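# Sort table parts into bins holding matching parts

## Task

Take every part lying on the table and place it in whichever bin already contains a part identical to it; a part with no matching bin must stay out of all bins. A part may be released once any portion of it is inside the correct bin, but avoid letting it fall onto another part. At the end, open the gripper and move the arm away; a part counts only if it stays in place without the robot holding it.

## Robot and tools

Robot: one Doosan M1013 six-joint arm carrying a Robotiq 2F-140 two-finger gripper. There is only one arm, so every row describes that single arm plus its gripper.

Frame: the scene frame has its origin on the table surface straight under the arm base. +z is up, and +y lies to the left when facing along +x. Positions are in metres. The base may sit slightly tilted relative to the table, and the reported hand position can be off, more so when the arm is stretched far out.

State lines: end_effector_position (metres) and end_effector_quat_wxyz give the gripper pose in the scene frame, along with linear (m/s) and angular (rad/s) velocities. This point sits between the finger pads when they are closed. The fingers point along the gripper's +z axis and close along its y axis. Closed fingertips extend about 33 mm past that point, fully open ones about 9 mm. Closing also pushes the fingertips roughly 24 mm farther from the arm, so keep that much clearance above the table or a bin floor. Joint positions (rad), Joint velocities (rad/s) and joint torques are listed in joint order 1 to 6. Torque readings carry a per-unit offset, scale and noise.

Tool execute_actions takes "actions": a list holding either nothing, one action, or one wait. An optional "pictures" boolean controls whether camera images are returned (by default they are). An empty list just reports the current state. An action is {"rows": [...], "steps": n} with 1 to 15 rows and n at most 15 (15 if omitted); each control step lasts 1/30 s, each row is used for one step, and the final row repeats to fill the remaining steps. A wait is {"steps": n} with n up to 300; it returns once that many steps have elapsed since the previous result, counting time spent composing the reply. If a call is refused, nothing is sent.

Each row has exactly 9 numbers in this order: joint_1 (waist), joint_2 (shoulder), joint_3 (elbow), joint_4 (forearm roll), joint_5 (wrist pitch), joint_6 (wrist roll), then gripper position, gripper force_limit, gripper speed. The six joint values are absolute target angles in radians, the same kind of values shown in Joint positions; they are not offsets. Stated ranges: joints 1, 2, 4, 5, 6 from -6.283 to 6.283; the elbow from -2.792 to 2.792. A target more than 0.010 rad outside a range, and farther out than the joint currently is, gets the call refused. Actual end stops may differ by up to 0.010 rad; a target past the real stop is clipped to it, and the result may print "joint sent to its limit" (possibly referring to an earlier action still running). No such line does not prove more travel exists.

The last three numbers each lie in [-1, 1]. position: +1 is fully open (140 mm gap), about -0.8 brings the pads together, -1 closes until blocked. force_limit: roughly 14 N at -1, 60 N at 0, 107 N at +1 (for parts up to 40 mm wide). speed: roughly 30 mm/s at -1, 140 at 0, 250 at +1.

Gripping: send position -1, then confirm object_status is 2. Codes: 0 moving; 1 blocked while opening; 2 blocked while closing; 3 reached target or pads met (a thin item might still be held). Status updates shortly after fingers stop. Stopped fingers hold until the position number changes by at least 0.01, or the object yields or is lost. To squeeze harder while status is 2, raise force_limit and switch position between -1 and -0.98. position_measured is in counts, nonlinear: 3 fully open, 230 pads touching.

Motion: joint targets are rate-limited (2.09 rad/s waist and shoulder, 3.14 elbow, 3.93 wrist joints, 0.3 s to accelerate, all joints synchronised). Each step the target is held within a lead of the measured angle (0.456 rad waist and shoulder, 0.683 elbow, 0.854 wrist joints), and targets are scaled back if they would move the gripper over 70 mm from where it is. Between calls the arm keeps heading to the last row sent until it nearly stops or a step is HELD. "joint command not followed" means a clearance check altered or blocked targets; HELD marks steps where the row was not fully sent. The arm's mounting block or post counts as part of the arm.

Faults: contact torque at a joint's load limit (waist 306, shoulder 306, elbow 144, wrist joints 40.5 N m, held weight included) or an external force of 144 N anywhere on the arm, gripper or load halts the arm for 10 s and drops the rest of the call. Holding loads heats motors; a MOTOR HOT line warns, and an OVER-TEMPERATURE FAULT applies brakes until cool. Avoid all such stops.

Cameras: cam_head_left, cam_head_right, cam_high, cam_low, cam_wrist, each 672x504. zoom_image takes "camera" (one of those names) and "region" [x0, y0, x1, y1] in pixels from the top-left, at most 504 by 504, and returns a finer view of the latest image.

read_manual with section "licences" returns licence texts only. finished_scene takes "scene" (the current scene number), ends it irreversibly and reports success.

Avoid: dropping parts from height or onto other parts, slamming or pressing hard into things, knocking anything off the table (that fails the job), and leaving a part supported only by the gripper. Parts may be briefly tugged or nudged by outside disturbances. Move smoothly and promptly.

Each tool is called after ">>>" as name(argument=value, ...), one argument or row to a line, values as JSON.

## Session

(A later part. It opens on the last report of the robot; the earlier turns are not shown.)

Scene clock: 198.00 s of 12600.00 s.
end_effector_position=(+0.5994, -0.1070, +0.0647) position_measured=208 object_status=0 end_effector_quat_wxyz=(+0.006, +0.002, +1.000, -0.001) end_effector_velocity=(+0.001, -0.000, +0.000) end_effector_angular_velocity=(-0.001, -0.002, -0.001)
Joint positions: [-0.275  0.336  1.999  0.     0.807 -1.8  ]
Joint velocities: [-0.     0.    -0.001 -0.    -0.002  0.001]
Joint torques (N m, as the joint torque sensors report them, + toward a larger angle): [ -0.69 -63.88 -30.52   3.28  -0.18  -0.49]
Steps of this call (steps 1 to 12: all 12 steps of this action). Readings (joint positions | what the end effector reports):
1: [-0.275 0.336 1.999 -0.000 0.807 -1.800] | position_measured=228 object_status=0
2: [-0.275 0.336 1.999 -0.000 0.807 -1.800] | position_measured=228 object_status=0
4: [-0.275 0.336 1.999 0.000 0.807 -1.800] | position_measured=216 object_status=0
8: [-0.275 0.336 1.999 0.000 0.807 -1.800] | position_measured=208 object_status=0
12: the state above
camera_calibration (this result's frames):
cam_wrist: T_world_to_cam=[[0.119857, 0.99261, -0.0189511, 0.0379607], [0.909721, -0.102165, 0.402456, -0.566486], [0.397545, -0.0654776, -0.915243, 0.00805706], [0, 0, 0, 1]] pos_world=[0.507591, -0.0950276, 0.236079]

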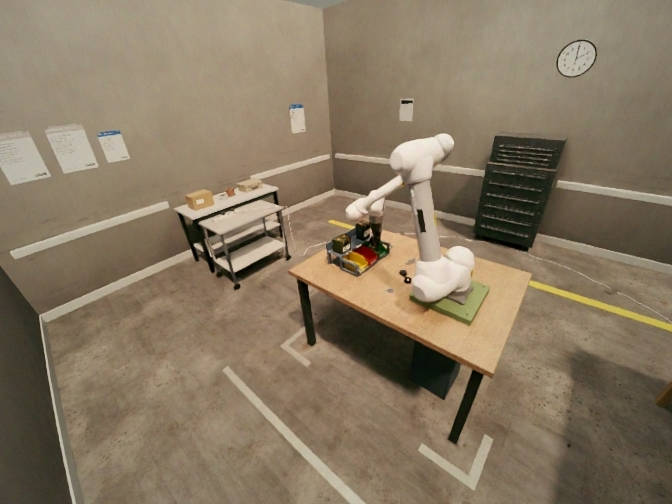

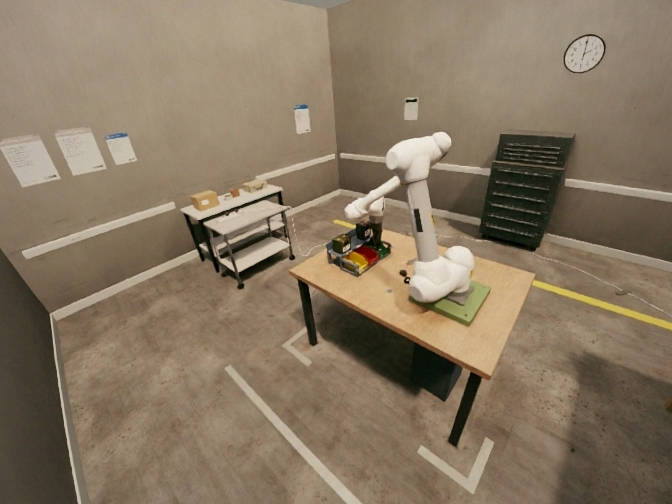

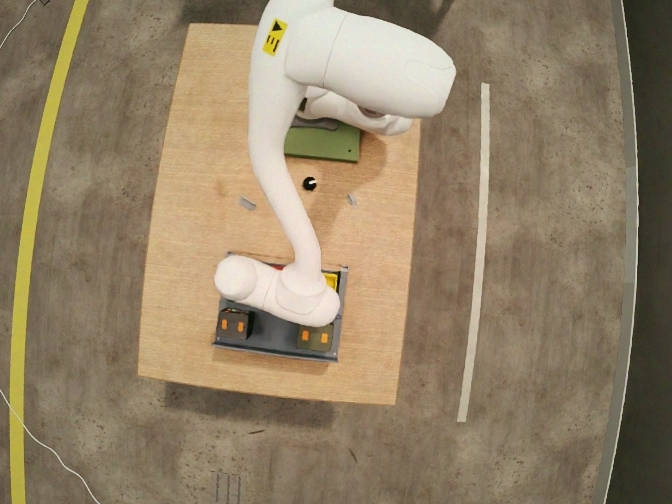

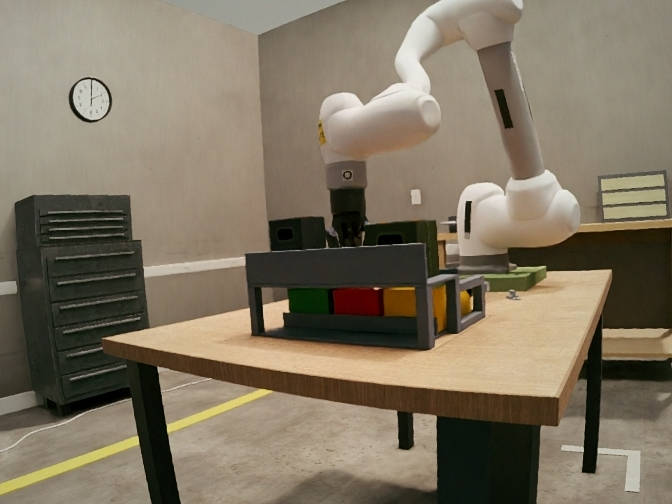

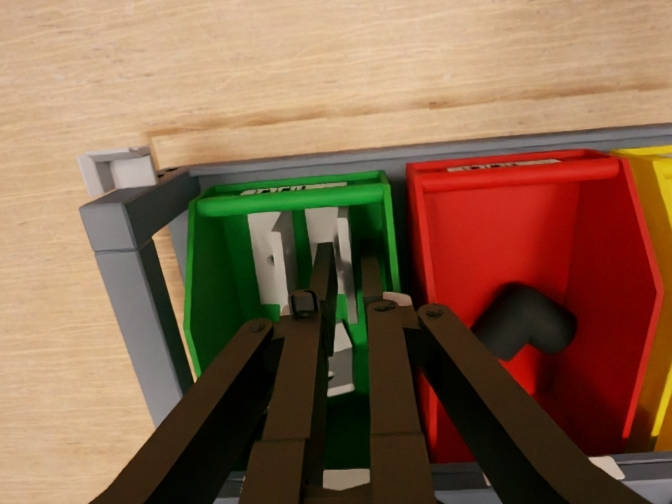

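>>> execute_actions(
  actions=[
    {"rows":[[-0.275,0.2226,1.916,0,1.003,-1.80,-0.62,0.3,0]],"steps":11},
  ],
  pictures=false,
)

>>> execute_actions(
  actions=[
    {"rows":[[-0.231,-0.114,2.4289,0,0.827,-0.713,0.1,0.3,0]]},
  ],
  pictures=false,
)

>>> execute_actions(
  actions=[
    {"steps":15},
  ],
)

Scene clock: 206.83 s of 12600.00 s.
end_effector_position=(+0.5982, -0.1068, +0.1702) position_measured=208 object_status=3 end_effector_quat_wxyz=(+0.006, +0.002, +1.000, -0.001) end_effector_velocity=(-0.002, +0.000, +0.001) end_effector_angular_velocity=(+0.001, +0.005, -0.001)
Joint positions: [-0.275  0.222  1.916  0.     1.003 -1.8  ]
Joint velocities: [-0.    -0.    -0.001  0.     0.007  0.   ]
Joint torques (N m, as the joint torque sensors report them, + toward a larger angle): [  2.16 -69.03 -38.2    3.4   -0.4   -0.11]
Steps of this call (steps 1 to 15: the robot went on to your last target; steps 16 to 90: nothing new was sent; then 5.47 s passed at rest; steps 91 to 101: all 11 steps of this action). Readings (joint positions | what the end effector reports):
91: [-0.275 0.336 1.999 0.000 0.807 -1.800] | position_measured=208 object_status=3
92: [-0.275 0.332 1.996 -0.000 0.813 -1.800] | position_measured=208 object_status=3
94: [-0.275 0.303 1.975 -0.000 0.865 -1.800] | position_measured=208 object_status=3
98: [-0.275 0.229 1.921 0.000 0.990 -1.800] | position_measured=208 object_status=3
101: the state above

Scene clock: 207.33 s of 12600.00 s.
end_effector_position=(+0.4225, -0.0518, +0.1280) position_measured=117 object_status=0 end_effector_quat_wxyz=(+0.006, +0.343, +0.939, +0.001) end_effector_velocity=(-0.418, +0.115, -0.128) end_effector_angular_velocity=(+0.024, +0.003, -1.774)
Joint positions: [-0.245 -0.01   2.27   0.     0.88  -1.073]
Joint velocities: [ 0.067 -0.535  0.812 -0.    -0.271  1.841]
Joint torques (N m, as the joint torque sensors report them, + toward a larger angle): [ -0.49 -30.26 -30.09   3.27  -0.25  -0.69]
Steps of this call (steps 1 to 15: all 15 steps of this action). Readings (joint positions | what the end effector reports):
1: [-0.275 0.222 1.916 0.000 1.003 -1.800] | position_measured=208 object_status=0
2: [-0.275 0.220 1.920 0.000 1.001 -1.793] | position_measured=204 object_status=0
4: [-0.272 0.198 1.954 0.000 0.987 -1.737] | position_measured=189 object_status=0
8: [-0.261 0.118 2.076 0.000 0.946 -1.513] | position_measured=159 object_status=0
15: the state above

Scene clock: 207.83 s of 12600.00 s.
end_effector_position=(+0.3404, -0.0301, +0.1001) position_measured=117 object_status=3 end_effector_quat_wxyz=(+0.006, +0.500, +0.866, +0.002) end_effector_velocity=(-0.001, +0.001, -0.000) end_effector_angular_velocity=(+0.001, +0.000, -0.001)
Joint positions: [-0.231 -0.114  2.429 -0.     0.827 -0.713]
Joint velocities: [ 0.001 -0.001  0.001  0.001  0.001  0.001]
Joint torques (N m, as the joint torque sensors report them, + toward a larger angle): [  0.37 -16.43 -28.92   3.27  -0.37  -0.55]
Steps of this call (steps 1 to 15: the robot went on to your last target). Readings (joint positions | what the end effector reports):
1: [-0.242 -0.028 2.298 0.000 0.871 -1.011] | position_measured=117 object_status=0
2: [-0.240 -0.046 2.325 0.000 0.862 -0.948] | position_measured=117 object_status=0
4: [-0.235 -0.081 2.378 -0.000 0.844 -0.828] | position_measured=117 object_status=3
8: [-0.231 -0.114 2.428 -0.000 0.827 -0.715] | position_measured=117 object_status=3
15: the state above
camera_calibration (this result's frames):
cam_wrist: T_world_to_cam=[[0.91795, 0.396602, -0.00860737, -0.297234], [0.367186, -0.841254, 0.396821, -0.174351], [0.150139, -0.367422, -0.917856, 0.223862], [0, 0, 0, 1]] pos_world=[0.303255, 0.0534625, 0.272101]

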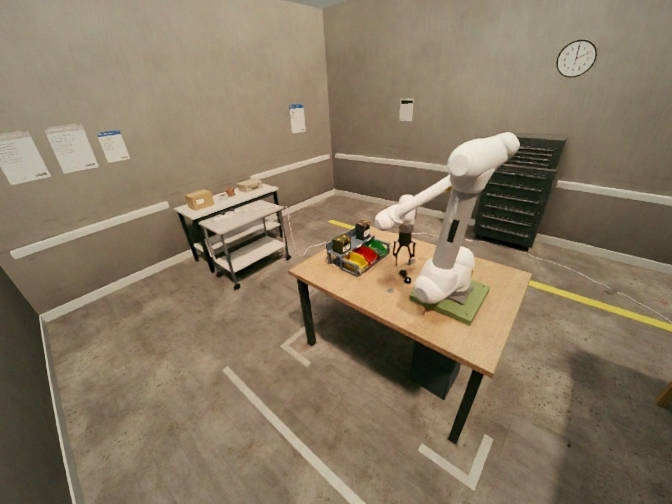

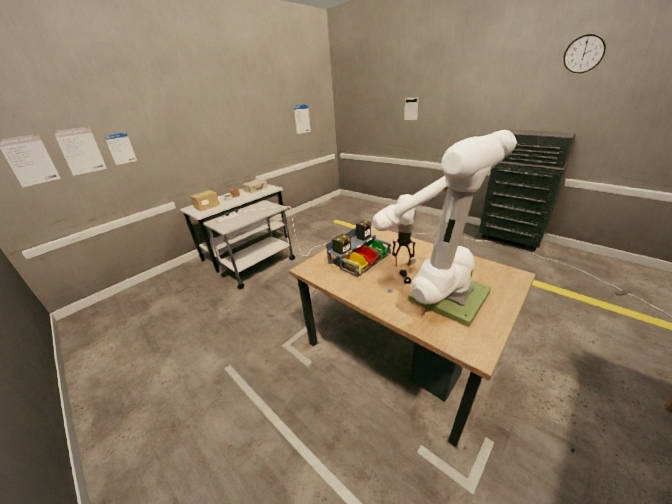

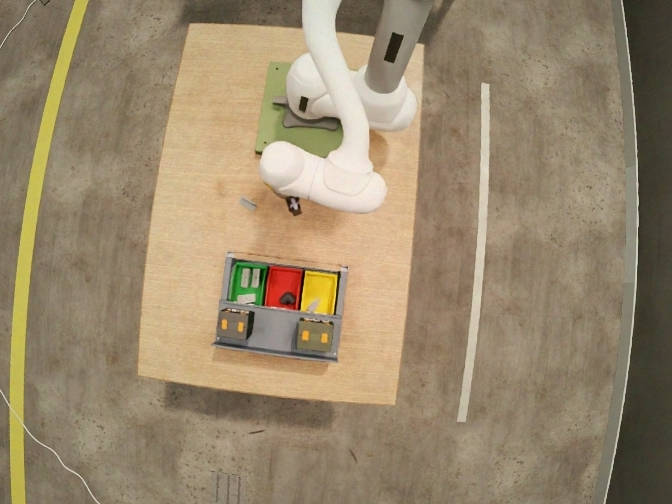

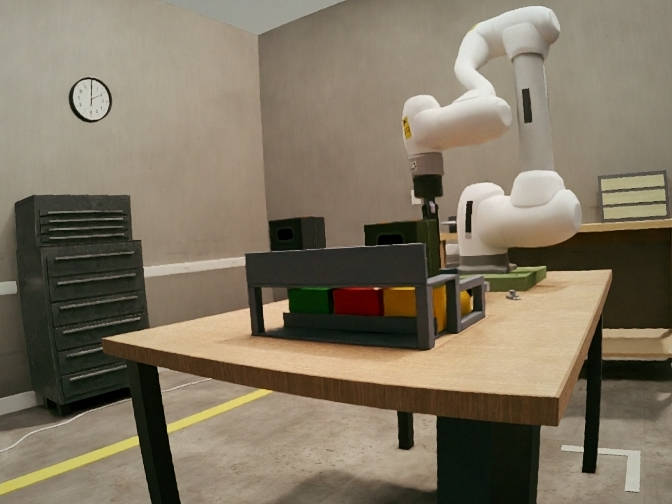

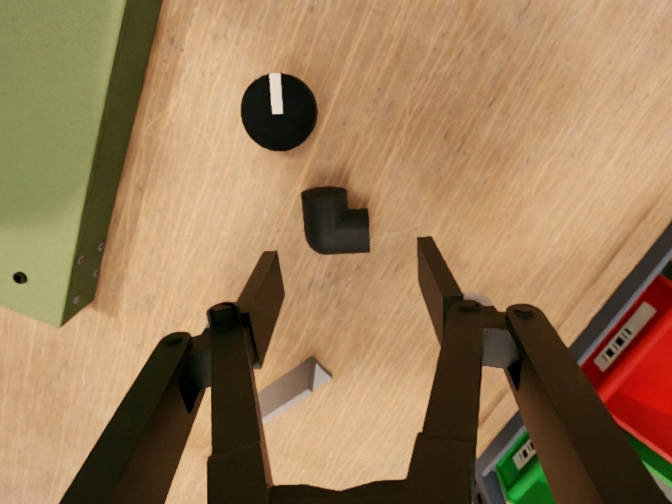

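>>> execute_actions(
  actions=[
    {"rows":[[-0.242,-0.002,2.4981,0,0.6455,-0.655,0.1,0.3,0]],"steps":12},
  ],
  pictures=false,
)

>>> execute_actions(
  actions=[
    {"rows":[[-0.242,-0.002,2.4981,0,0.6455,-0.655,-1,0.3,-0.3]]},
  ],
)

Scene clock: 215.40 s of 12600.00 s.
end_effector_position=(+0.3352, -0.0328, +0.0362) position_measured=117 object_status=3 end_effector_quat_wxyz=(+0.005, +0.529, +0.848, +0.003) end_effector_velocity=(+0.000, +0.000, +0.000) end_effector_angular_velocity=(-0.000, -0.001, -0.001)
Joint positions: [-0.242 -0.002  2.498  0.     0.646 -0.655]
Joint velocities: [ 0.001 -0.001 -0.     0.    -0.001  0.002]
Joint torques (N m, as the joint torque sensors report them, + toward a larger angle): [ -0.61 -26.27 -23.6    2.7   -0.41  -0.5 ]
Steps of this call (steps 1 to 15: the robot went on to your last target; steps 16 to 90: nothing new was sent; then 4.17 s passed at rest; steps 91 to 102: all 12 steps of this action). Readings (joint positions | what the end effector reports):
91: [-0.231 -0.114 2.429 0.000 0.827 -0.713] | position_measured=117 object_status=3
92: [-0.231 -0.111 2.431 0.000 0.821 -0.711] | position_measured=117 object_status=3
94: [-0.234 -0.081 2.449 0.000 0.772 -0.696] | position_measured=117 object_status=3
98: [-0.242 -0.004 2.497 0.000 0.650 -0.657] | position_measured=117 object_status=3
102: the state above

Scene clock: 215.90 s of 12600.00 s.
end_effector_position=(+0.3353, -0.0329, +0.0362) position_measured=171 object_status=0 end_effector_quat_wxyz=(+0.006, +0.530, +0.848, +0.003) end_effector_velocity=(-0.000, +0.001, -0.000) end_effector_angular_velocity=(+0.000, +0.002, +0.003)
Joint positions: [-0.242 -0.002  2.498  0.     0.645 -0.655]
Joint velocities: [ 0.002  0.001 -0.    -0.     0.002 -0.001]
Joint torques (N m, as the joint torque sensors report them, + toward a larger angle): [ -0.83 -15.18 -15.45   1.96  -2.3   -0.31]
Steps of this call (steps 1 to 15: all 15 steps of this action). Readings (joint positions | what the end effector reports):
1: [-0.242 -0.002 2.498 0.000 0.646 -0.655] | position_measured=117 object_status=0
2: [-0.242 -0.002 2.498 0.000 0.646 -0.655] | position_measured=119 object_status=0
4: [-0.242 -0.002 2.498 0.000 0.646 -0.655] | position_measured=131 object_status=0
8: [-0.242 -0.002 2.498 0.000 0.646 -0.655] | position_measured=154 object_status=0
15: the state above
camera_calibration (this result's frames):
cam_wrist: T_world_to_cam=[[0.943127, 0.332341, -0.00782877, -0.302678], [0.308061, -0.864889, 0.396314, -0.130354], [0.12494, -0.376186, -0.918082, 0.173114], [0, 0, 0, 1]] pos_world=[0.303992, 0.0529731, 0.208225]

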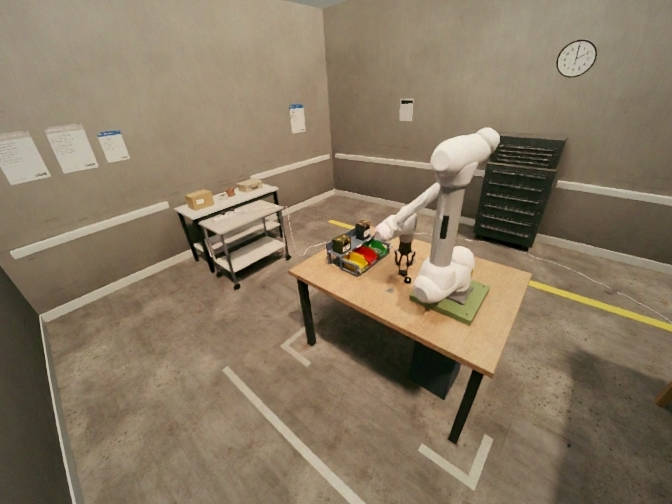

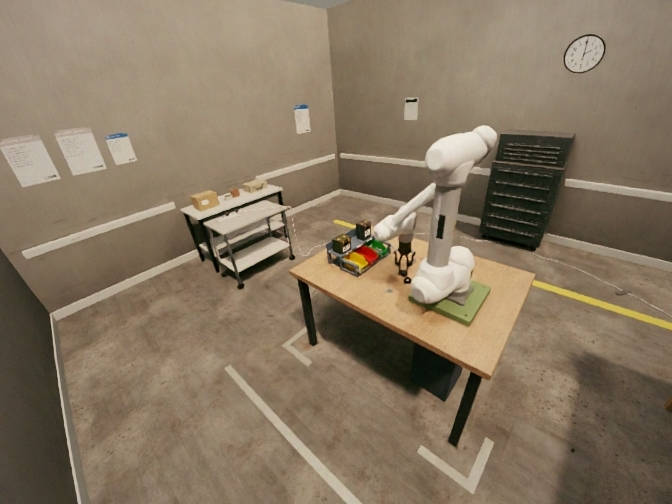

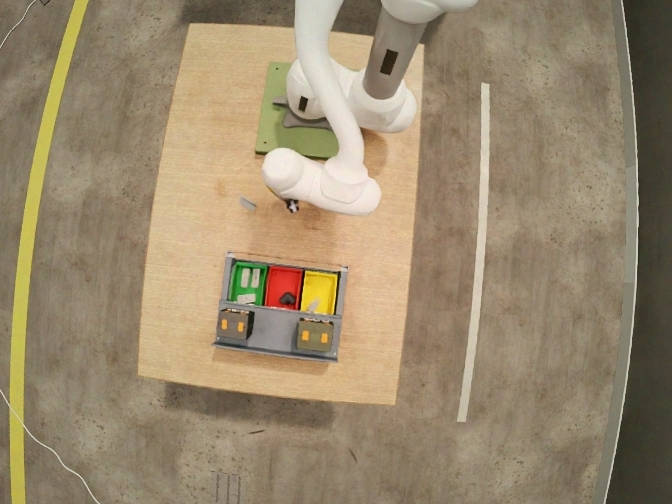

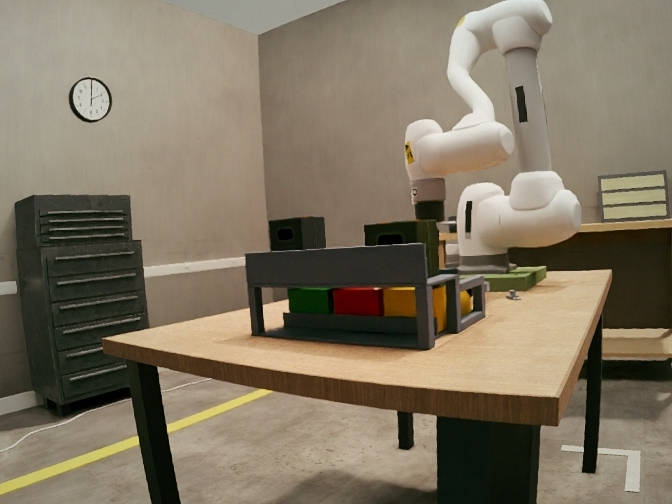

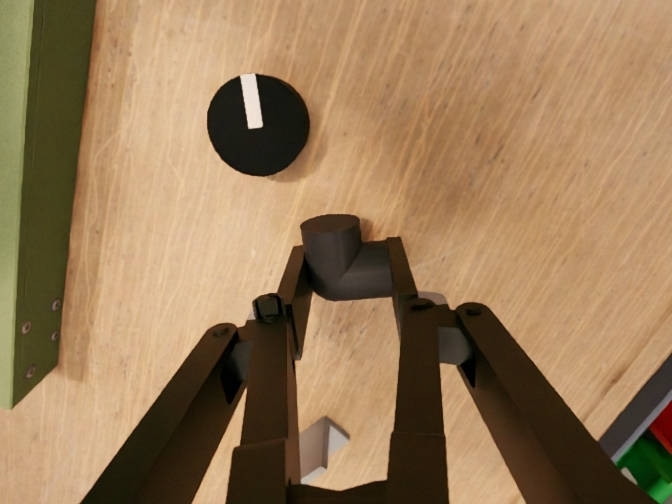

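>>> execute_actions(
  actions=[
    {"rows":[[-0.242,-0.157,2.4145,0,0.884,-0.655,-1,0.3,-0.3]],"steps":10},
  ],
  pictures=false,
)

>>> execute_actions(
  actions=[
    {"rows":[[-0.135,0.2196,1.9202,0,1.002,-1.665,-1,0.3,-0.3]]},
  ],
  pictures=false,
)

>>> execute_actions(
  actions=[
    {"steps":12},
  ],
  pictures=false,
)

>>> execute_actions(
  actions=[
    {"rows":[[-0.135,0.27,1.962,0,0.9096,-1.665,-1,0.3,-0.3]],"steps":12},
  ],
)

Scene clock: 226.57 s of 12600.00 s.
end_effector_position=(+0.3349, -0.0329, +0.1204) position_measured=171 object_status=2 end_effector_quat_wxyz=(+0.006, +0.530, +0.848, +0.003) end_effector_velocity=(-0.005, +0.001, +0.026) end_effector_angular_velocity=(+0.001, +0.003, +0.000)
Joint positions: [-0.242 -0.157  2.415  0.     0.882 -0.655]
Joint velocities: [-0.    -0.047 -0.023 -0.     0.074 -0.   ]
Joint torques (N m, as the joint torque sensors report them, + toward a larger angle): [ -3.92  17.34 -21.38   2.43   0.08   0.06]
Steps of this call (steps 1 to 15: the robot went on to your last target; steps 16 to 90: nothing new was sent; then 7.33 s passed at rest; steps 91 to 100: all 10 steps of this action). Readings (joint positions | what the end effector reports):
91: [-0.242 -0.002 2.498 0.000 0.646 -0.655] | position_measured=171 object_status=2
92: [-0.242 -0.005 2.497 -0.000 0.651 -0.655] | position_measured=171 object_status=2
94: [-0.242 -0.035 2.481 -0.000 0.697 -0.655] | position_measured=171 object_status=2
98: [-0.242 -0.140 2.424 0.000 0.856 -0.655] | position_measured=171 object_status=2
100: the state above

Scene clock: 227.07 s of 12600.00 s.
end_effector_position=(+0.5252, -0.0314, +0.1639) position_measured=171 object_status=2 end_effector_quat_wxyz=(+0.006, +0.171, +0.985, +0.000) end_effector_velocity=(+0.457, +0.039, +0.055) end_effector_angular_velocity=(-0.023, +0.005, +1.953)
Joint positions: [-0.167  0.108  2.068  0.     0.967 -1.353]
Joint velocities: [ 0.182  0.638 -0.836  0.     0.201 -1.772]
Joint torques (N m, as the joint torque sensors report them, + toward a larger angle): [  1.73 -43.02 -33.42   3.55  -0.1   -0.58]
Steps of this call (steps 1 to 15: all 15 steps of this action). Readings (joint positions | what the end effector reports):
1: [-0.242 -0.157 2.415 0.000 0.883 -0.655] | position_measured=171 object_status=2
2: [-0.241 -0.154 2.411 0.000 0.885 -0.662] | position_measured=171 object_status=2
4: [-0.234 -0.129 2.379 0.000 0.892 -0.718] | position_measured=171 object_status=2
8: [-0.210 -0.042 2.264 0.000 0.920 -0.936] | position_measured=171 object_status=2
15: the state above

Scene clock: 227.47 s of 12600.00 s.
end_effector_position=(+0.6048, -0.0219, +0.1699) position_measured=171 object_status=2 end_effector_quat_wxyz=(+0.006, -0.000, +1.000, -0.001) end_effector_velocity=(+0.001, -0.001, +0.000) end_effector_angular_velocity=(-0.000, -0.002, +0.000)
Joint positions: [-0.135  0.219  1.92   0.     1.002 -1.665]
Joint velocities: [-0.001  0.    -0.001 -0.    -0.001 -0.002]
Joint torques (N m, as the joint torque sensors report them, + toward a larger angle): [ -0.88 -56.67 -34.41   3.85  -0.23  -0.39]
Steps of this call (steps 1 to 12: the robot went on to your last target). Readings (joint positions | what the end effector reports):
1: [-0.161 0.129 2.039 0.000 0.973 -1.413] | position_measured=171 object_status=2
2: [-0.155 0.151 2.011 0.000 0.980 -1.473] | position_measured=171 object_status=2
4: [-0.143 0.191 1.958 0.000 0.993 -1.584] | position_measured=171 object_status=2
8: [-0.135 0.219 1.921 0.000 1.002 -1.664] | position_measured=171 object_status=2
12: the state above

Scene clock: 227.87 s of 12600.00 s.
end_effector_position=(+0.6061, -0.0220, +0.1201) position_measured=171 object_status=2 end_effector_quat_wxyz=(+0.006, -0.001, +1.000, -0.001) end_effector_velocity=(+0.000, -0.000, +0.001) end_effector_angular_velocity=(-0.000, -0.002, -0.001)
Joint positions: [-0.135  0.27   1.962 -0.     0.91  -1.665]
Joint velocities: [-0.    -0.002  0.     0.    -0.001  0.001]
Joint torques (N m, as the joint torque sensors report them, + toward a larger angle): [ -0.15 -62.38 -33.57   3.19   0.01  -0.1 ]
Steps of this call (steps 1 to 12: all 12 steps of this action). Readings (joint positions | what the end effector reports):
1: [-0.135 0.220 1.920 0.000 1.002 -1.665] | position_measured=171 object_status=2
2: [-0.135 0.223 1.923 0.000 0.996 -1.665] | position_measured=171 object_status=2
4: [-0.135 0.250 1.946 0.000 0.945 -1.665] | position_measured=171 object_status=2
8: [-0.135 0.270 1.962 -0.000 0.910 -1.665] | position_measured=171 object_status=2
12: the state above
camera_calibration (this result's frames):
cam_wrist: T_world_to_cam=[[0.114824, 0.993203, -0.0190437, -0.0430757], [0.910315, -0.0975287, 0.402262, -0.586518], [0.39767, -0.0635252, -0.915327, 0.0616725], [0, 0, 0, 1]] pos_world=[0.514337, -0.0105016, 0.291564]

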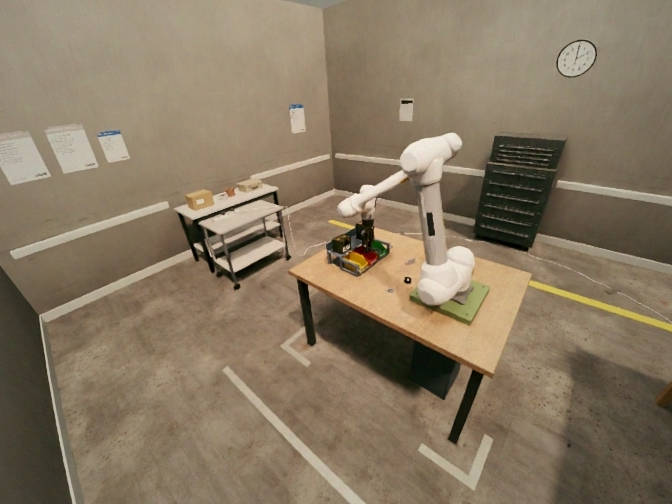

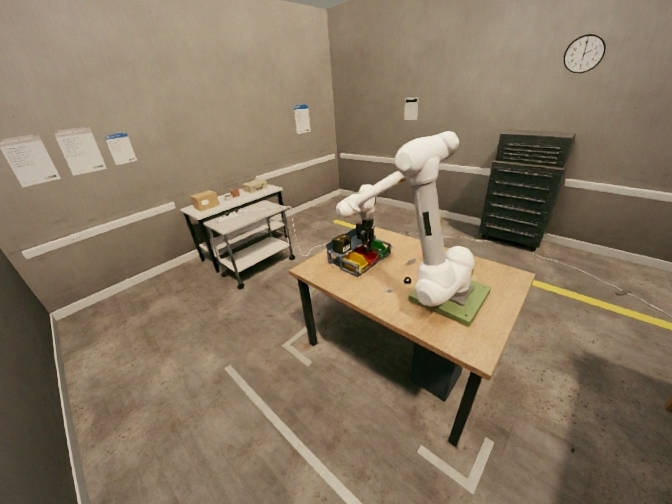

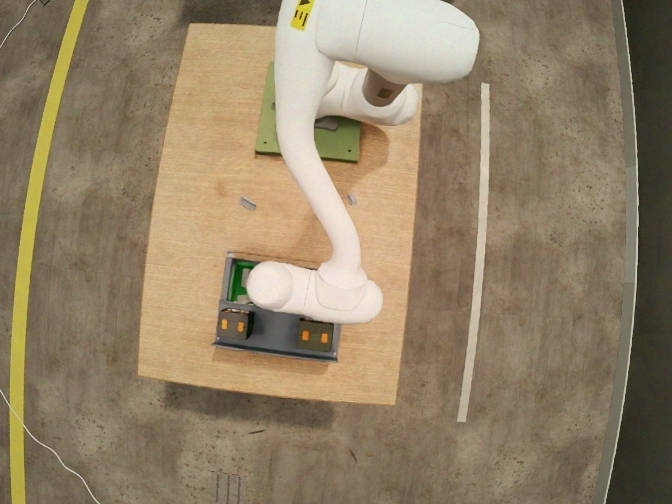

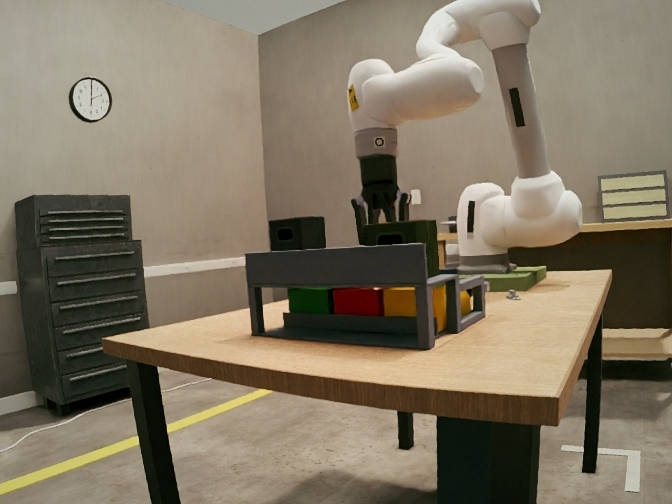

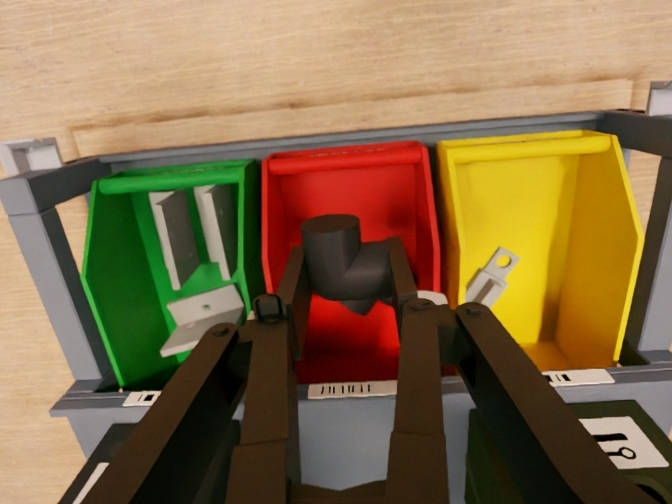

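>>> execute_actions(
  actions=[
    {"rows":[[-0.130,0.345,2.009,0,0.7876,-1.665,-1,0.3,-0.3]],"steps":12},
  ],
  pictures=false,
)

>>> execute_actions(
  actions=[
    {"rows":[[-0.130,0.345,2.009,0,0.7876,-1.665,-0.15,0.3,-0.5]],"steps":12},
  ],
)

Scene clock: 235.70 s of 12600.00 s.
end_effector_position=(+0.6063, -0.0190, +0.0549) position_measured=171 object_status=2 end_effector_quat_wxyz=(+0.006, -0.003, +1.000, -0.001) end_effector_velocity=(+0.000, -0.000, +0.001) end_effector_angular_velocity=(+0.000, -0.001, +0.001)
Joint positions: [-0.13   0.345  2.009 -0.     0.788 -1.665]
Joint velocities: [-0.    -0.001 -0.001  0.     0.001 -0.002]
Joint torques (N m, as the joint torque sensors report them, + toward a larger angle): [ -0.69 -63.28 -28.5    2.71  -0.3   -0.42]
Steps of this call (steps 1 to 15: the robot went on to your last target; steps 16 to 90: nothing new was sent; then 4.43 s passed at rest; steps 91 to 102: all 12 steps of this action). Readings (joint positions | what the end effector reports):
91: [-0.135 0.270 1.962 0.000 0.909 -1.665] | position_measured=171 object_status=2
92: [-0.135 0.273 1.964 0.000 0.903 -1.665] | position_measured=171 object_status=2
94: [-0.133 0.302 1.982 0.000 0.855 -1.665] | position_measured=171 object_status=2
98: [-0.130 0.345 2.009 -0.000 0.788 -1.665] | position_measured=171 object_status=2
102: the state above

Scene clock: 236.10 s of 12600.00 s.
end_effector_position=(+0.6063, -0.0190, +0.0550) position_measured=148 object_status=0 end_effector_quat_wxyz=(+0.006, -0.003, +1.000, -0.001) end_effector_velocity=(-0.000, -0.000, +0.000) end_effector_angular_velocity=(+0.000, +0.001, +0.000)
Joint positions: [-0.13   0.345  2.009  0.     0.788 -1.665]
Joint velocities: [-0.    -0.    -0.    -0.     0.001 -0.   ]
Joint torques (N m, as the joint torque sensors report them, + toward a larger angle): [ -0.4  -64.42 -28.48   3.17   0.13  -0.09]
Steps of this call (steps 1 to 12: all 12 steps of this action). Readings (joint positions | what the end effector reports):
1: [-0.130 0.345 2.009 -0.000 0.788 -1.665] | position_measured=171 object_status=0
2: [-0.130 0.345 2.009 -0.000 0.788 -1.665] | position_measured=171 object_status=0
4: [-0.130 0.345 2.009 -0.000 0.788 -1.665] | position_measured=160 object_status=0
8: [-0.130 0.345 2.009 0.000 0.788 -1.665] | position_measured=148 object_status=0
12: the state above
camera_calibration (this result's frames):
cam_wrist: T_world_to_cam=[[0.109935, 0.993756, -0.0190735, -0.0443218], [0.910676, -0.0930183, 0.402512, -0.56039], [0.398225, -0.0616198, -0.915216, 0.00188855], [0, 0, 0, 1]] pos_world=[0.514455, -0.0079651, 0.226447]

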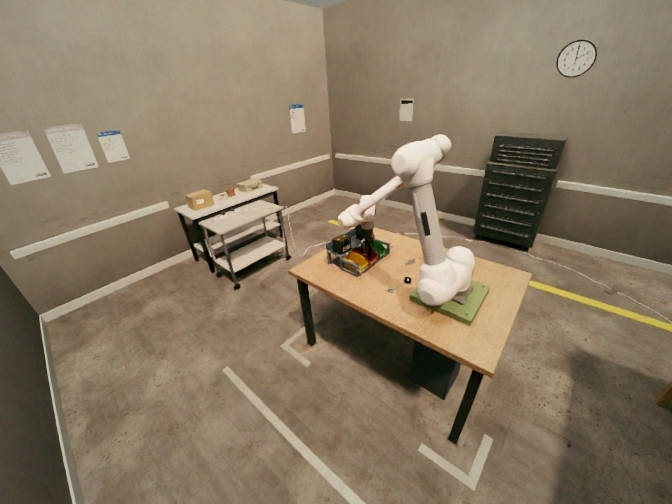

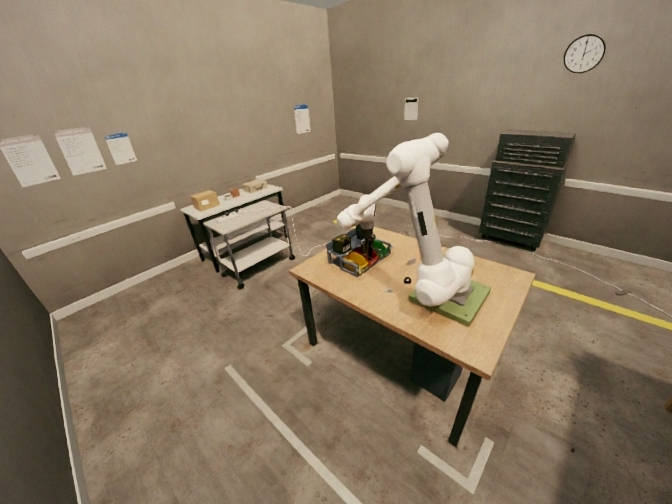

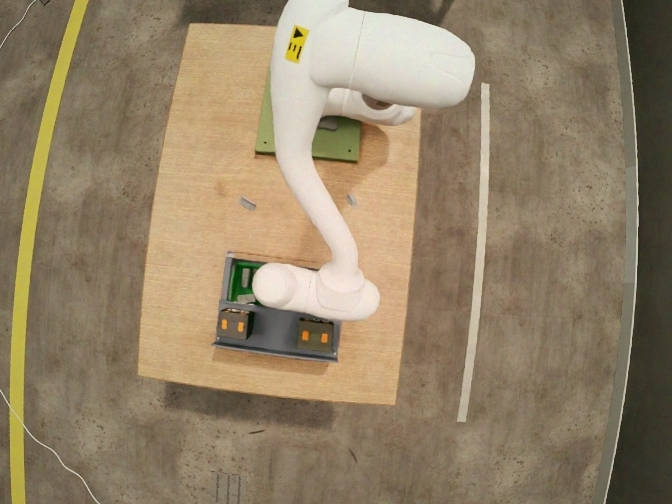

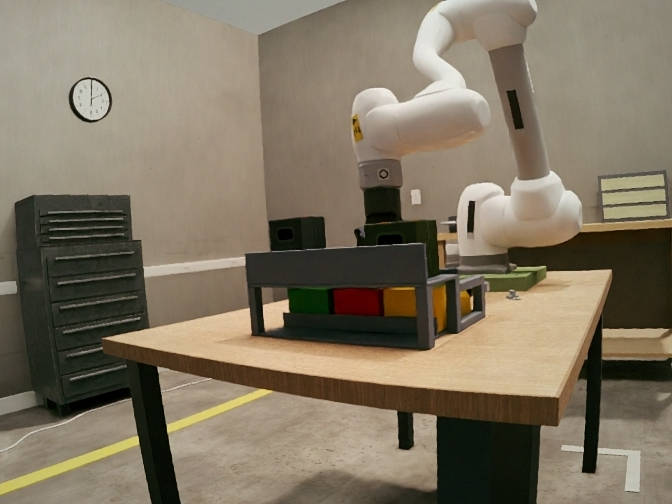

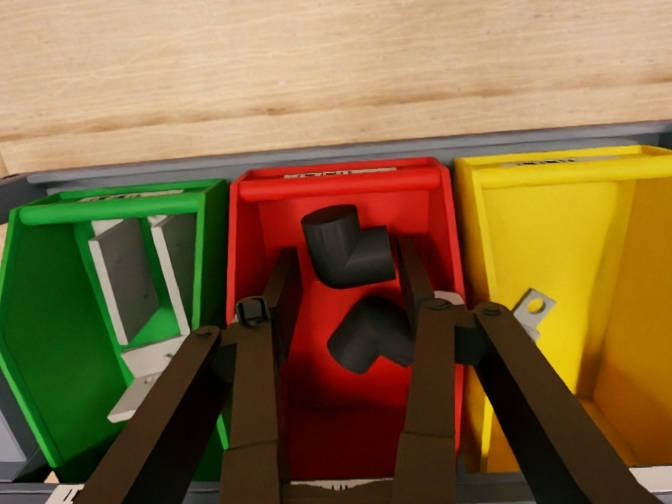

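>>> execute_actions(
  actions=[
    {"rows":[[-0.13,0.2196,1.9202,0,1.002,-1.665,-0.15,0.3,0]],"steps":11},
  ],
  pictures=false,
)

>>> execute_actions(
  actions=[
    {"rows":[[0.3415,-0.1055,2.4204,0,0.827,-1.746,-0.25,0.3,0]]},
  ],
  pictures=false,
)

>>> execute_actions(
  actions=[
    {"steps":20},
  ],
)

>>> zoom_image(
  camera="cam_wrist",
  region=[260, 160, 430, 320],
)

Scene clock: 247.23 s of 12600.00 s.
end_effector_position=(+0.6052, -0.0188, +0.1700) position_measured=148 object_status=3 end_effector_quat_wxyz=(+0.006, -0.003, +1.000, -0.001) end_effector_velocity=(-0.005, +0.001, -0.001) end_effector_angular_velocity=(+0.001, +0.012, +0.000)
Joint positions: [-0.13   0.219  1.92   0.     1.002 -1.665]
Joint velocities: [ 0.    -0.     0.003  0.     0.009 -0.   ]
Joint torques (N m, as the joint torque sensors report them, + toward a larger angle): [  0.54 -64.18 -37.19   3.62   0.05  -0.47]
Steps of this call (steps 1 to 15: the robot went on to your last target; steps 16 to 90: nothing new was sent; then 7.77 s passed at rest; steps 91 to 101: all 11 steps of this action). Readings (joint positions | what the end effector reports):
91: [-0.130 0.345 2.009 -0.000 0.788 -1.665] | position_measured=148 object_status=3
92: [-0.130 0.341 2.007 -0.000 0.794 -1.665] | position_measured=148 object_status=3
94: [-0.130 0.312 1.986 -0.000 0.845 -1.665] | position_measured=148 object_status=3
98: [-0.130 0.233 1.929 0.000 0.979 -1.665] | position_measured=148 object_status=3
101: the state above

Scene clock: 247.73 s of 12600.00 s.
end_effector_position=(+0.4324, +0.1228, +0.1336) position_measured=160 object_status=3 end_effector_quat_wxyz=(+0.006, -0.170, +0.985, -0.002) end_effector_velocity=(-0.463, +0.224, -0.111) end_effector_angular_velocity=(-0.010, +0.003, +0.812)
Joint positions: [ 0.157  0.021  2.226  0.     0.894 -1.714]
Joint velocities: [ 0.693 -0.479  0.734 -0.    -0.253 -0.119]
Joint torques (N m, as the joint torque sensors report them, + toward a larger angle): [  1.01 -35.8  -31.62   3.01   0.35  -0.11]
Steps of this call (steps 1 to 15: all 15 steps of this action). Readings (joint positions | what the end effector reports):
1: [-0.130 0.219 1.920 0.000 1.002 -1.665] | position_measured=148 object_status=0
2: [-0.126 0.217 1.925 0.000 1.000 -1.666] | position_measured=151 object_status=0
4: [-0.097 0.196 1.958 0.000 0.986 -1.671] | position_measured=160 object_status=0
8: [-0.005 0.133 2.055 0.000 0.953 -1.687] | position_measured=160 object_status=0
15: the state above

Scene clock: 248.40 s of 12600.00 s.
end_effector_position=(+0.3072, +0.1614, +0.1000) position_measured=160 object_status=3 end_effector_quat_wxyz=(+0.006, -0.276, +0.961, -0.002) end_effector_velocity=(-0.000, -0.000, -0.000) end_effector_angular_velocity=(-0.000, +0.000, -0.001)
Joint positions: [ 0.341 -0.105  2.42  -0.     0.827 -1.746]
Joint velocities: [ 0.    -0.     0.001 -0.    -0.     0.001]
Joint torques (N m, as the joint torque sensors report them, + toward a larger angle): [  2.35 -19.61 -29.95   3.16  -0.17  -0.51]
Steps of this call (steps 1 to 20: the robot went on to your last target). Readings (joint positions | what the end effector reports):
1: [0.181 0.005 2.251 0.000 0.886 -1.718] | position_measured=160 object_status=3
2: [0.205 -0.011 2.276 0.000 0.877 -1.723] | position_measured=160 object_status=3
4: [0.252 -0.044 2.326 0.000 0.860 -1.731] | position_measured=160 object_status=3
8: [0.334 -0.100 2.412 -0.000 0.830 -1.745] | position_measured=160 object_status=3
20: the state above
camera_calibration (this result's frames):
cam_wrist: T_world_to_cam=[[-0.427881, 0.903475, -0.0255205, -0.00944831], [0.823721, 0.401421, 0.40043, -0.342147], [0.372023, 0.150315, -0.915972, 0.147195], [0, 0, 0, 1]] pos_world=[0.223031, 0.123755, 0.271592]

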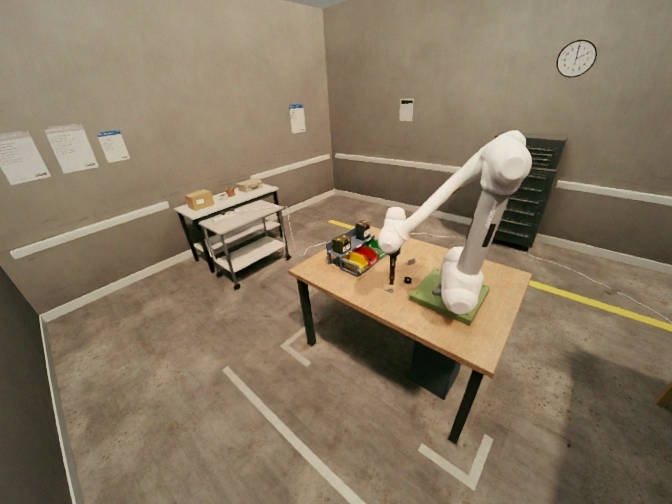

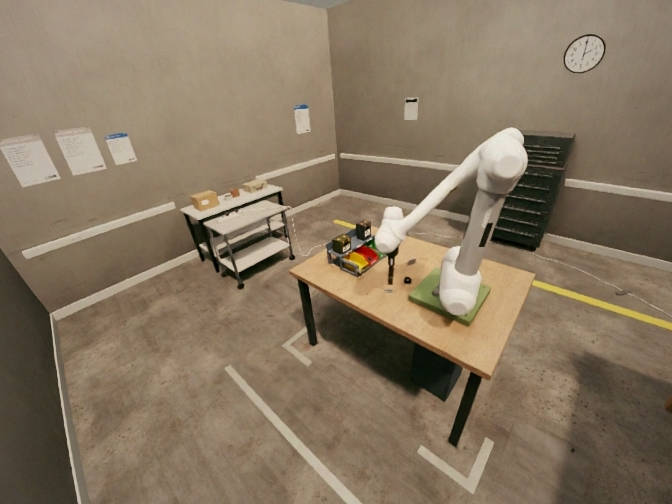

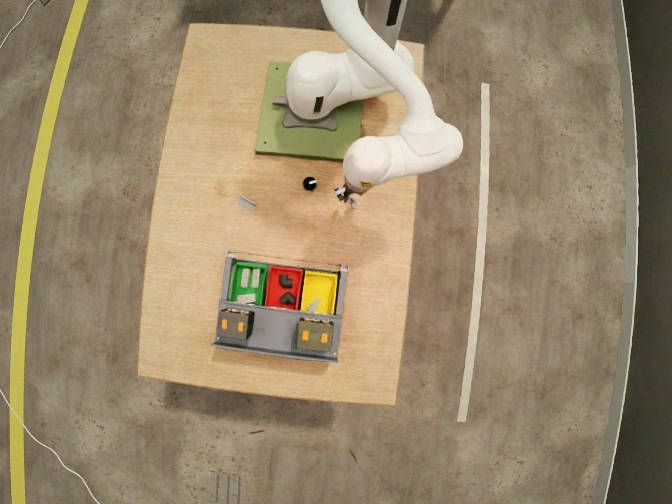

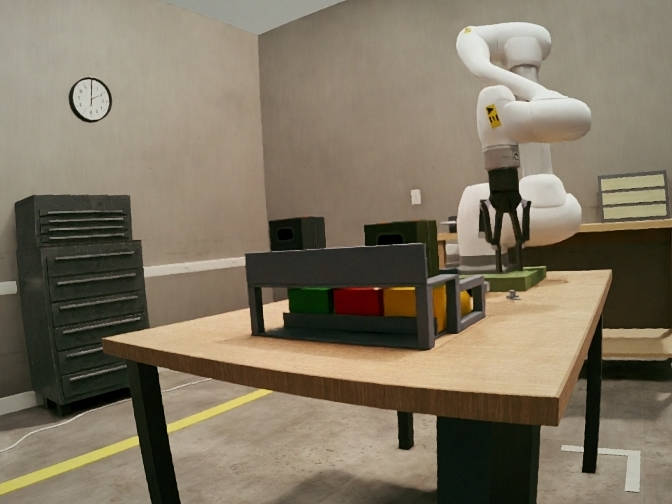

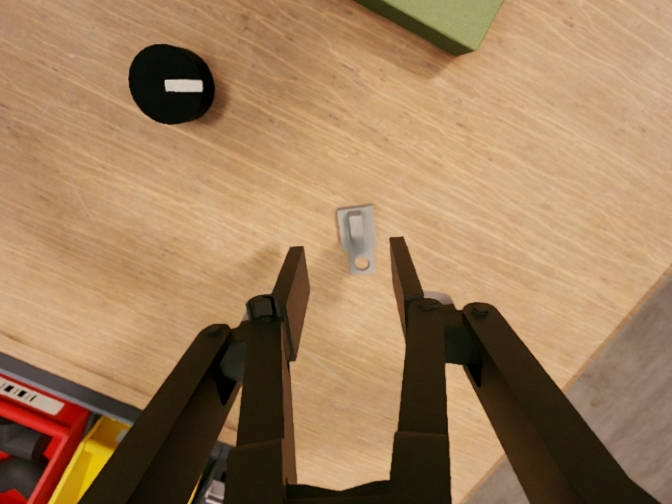

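Region (260, 160, 430, 320) of cam_wrist's 672x504 image, scaled by 2.965, with more detail than that image has; it fills the top 474 rows of this view, and the rest is white.

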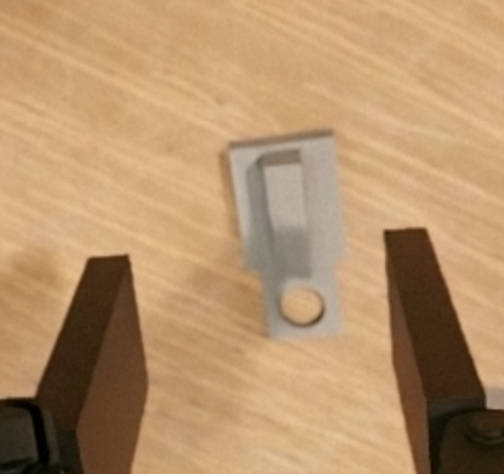

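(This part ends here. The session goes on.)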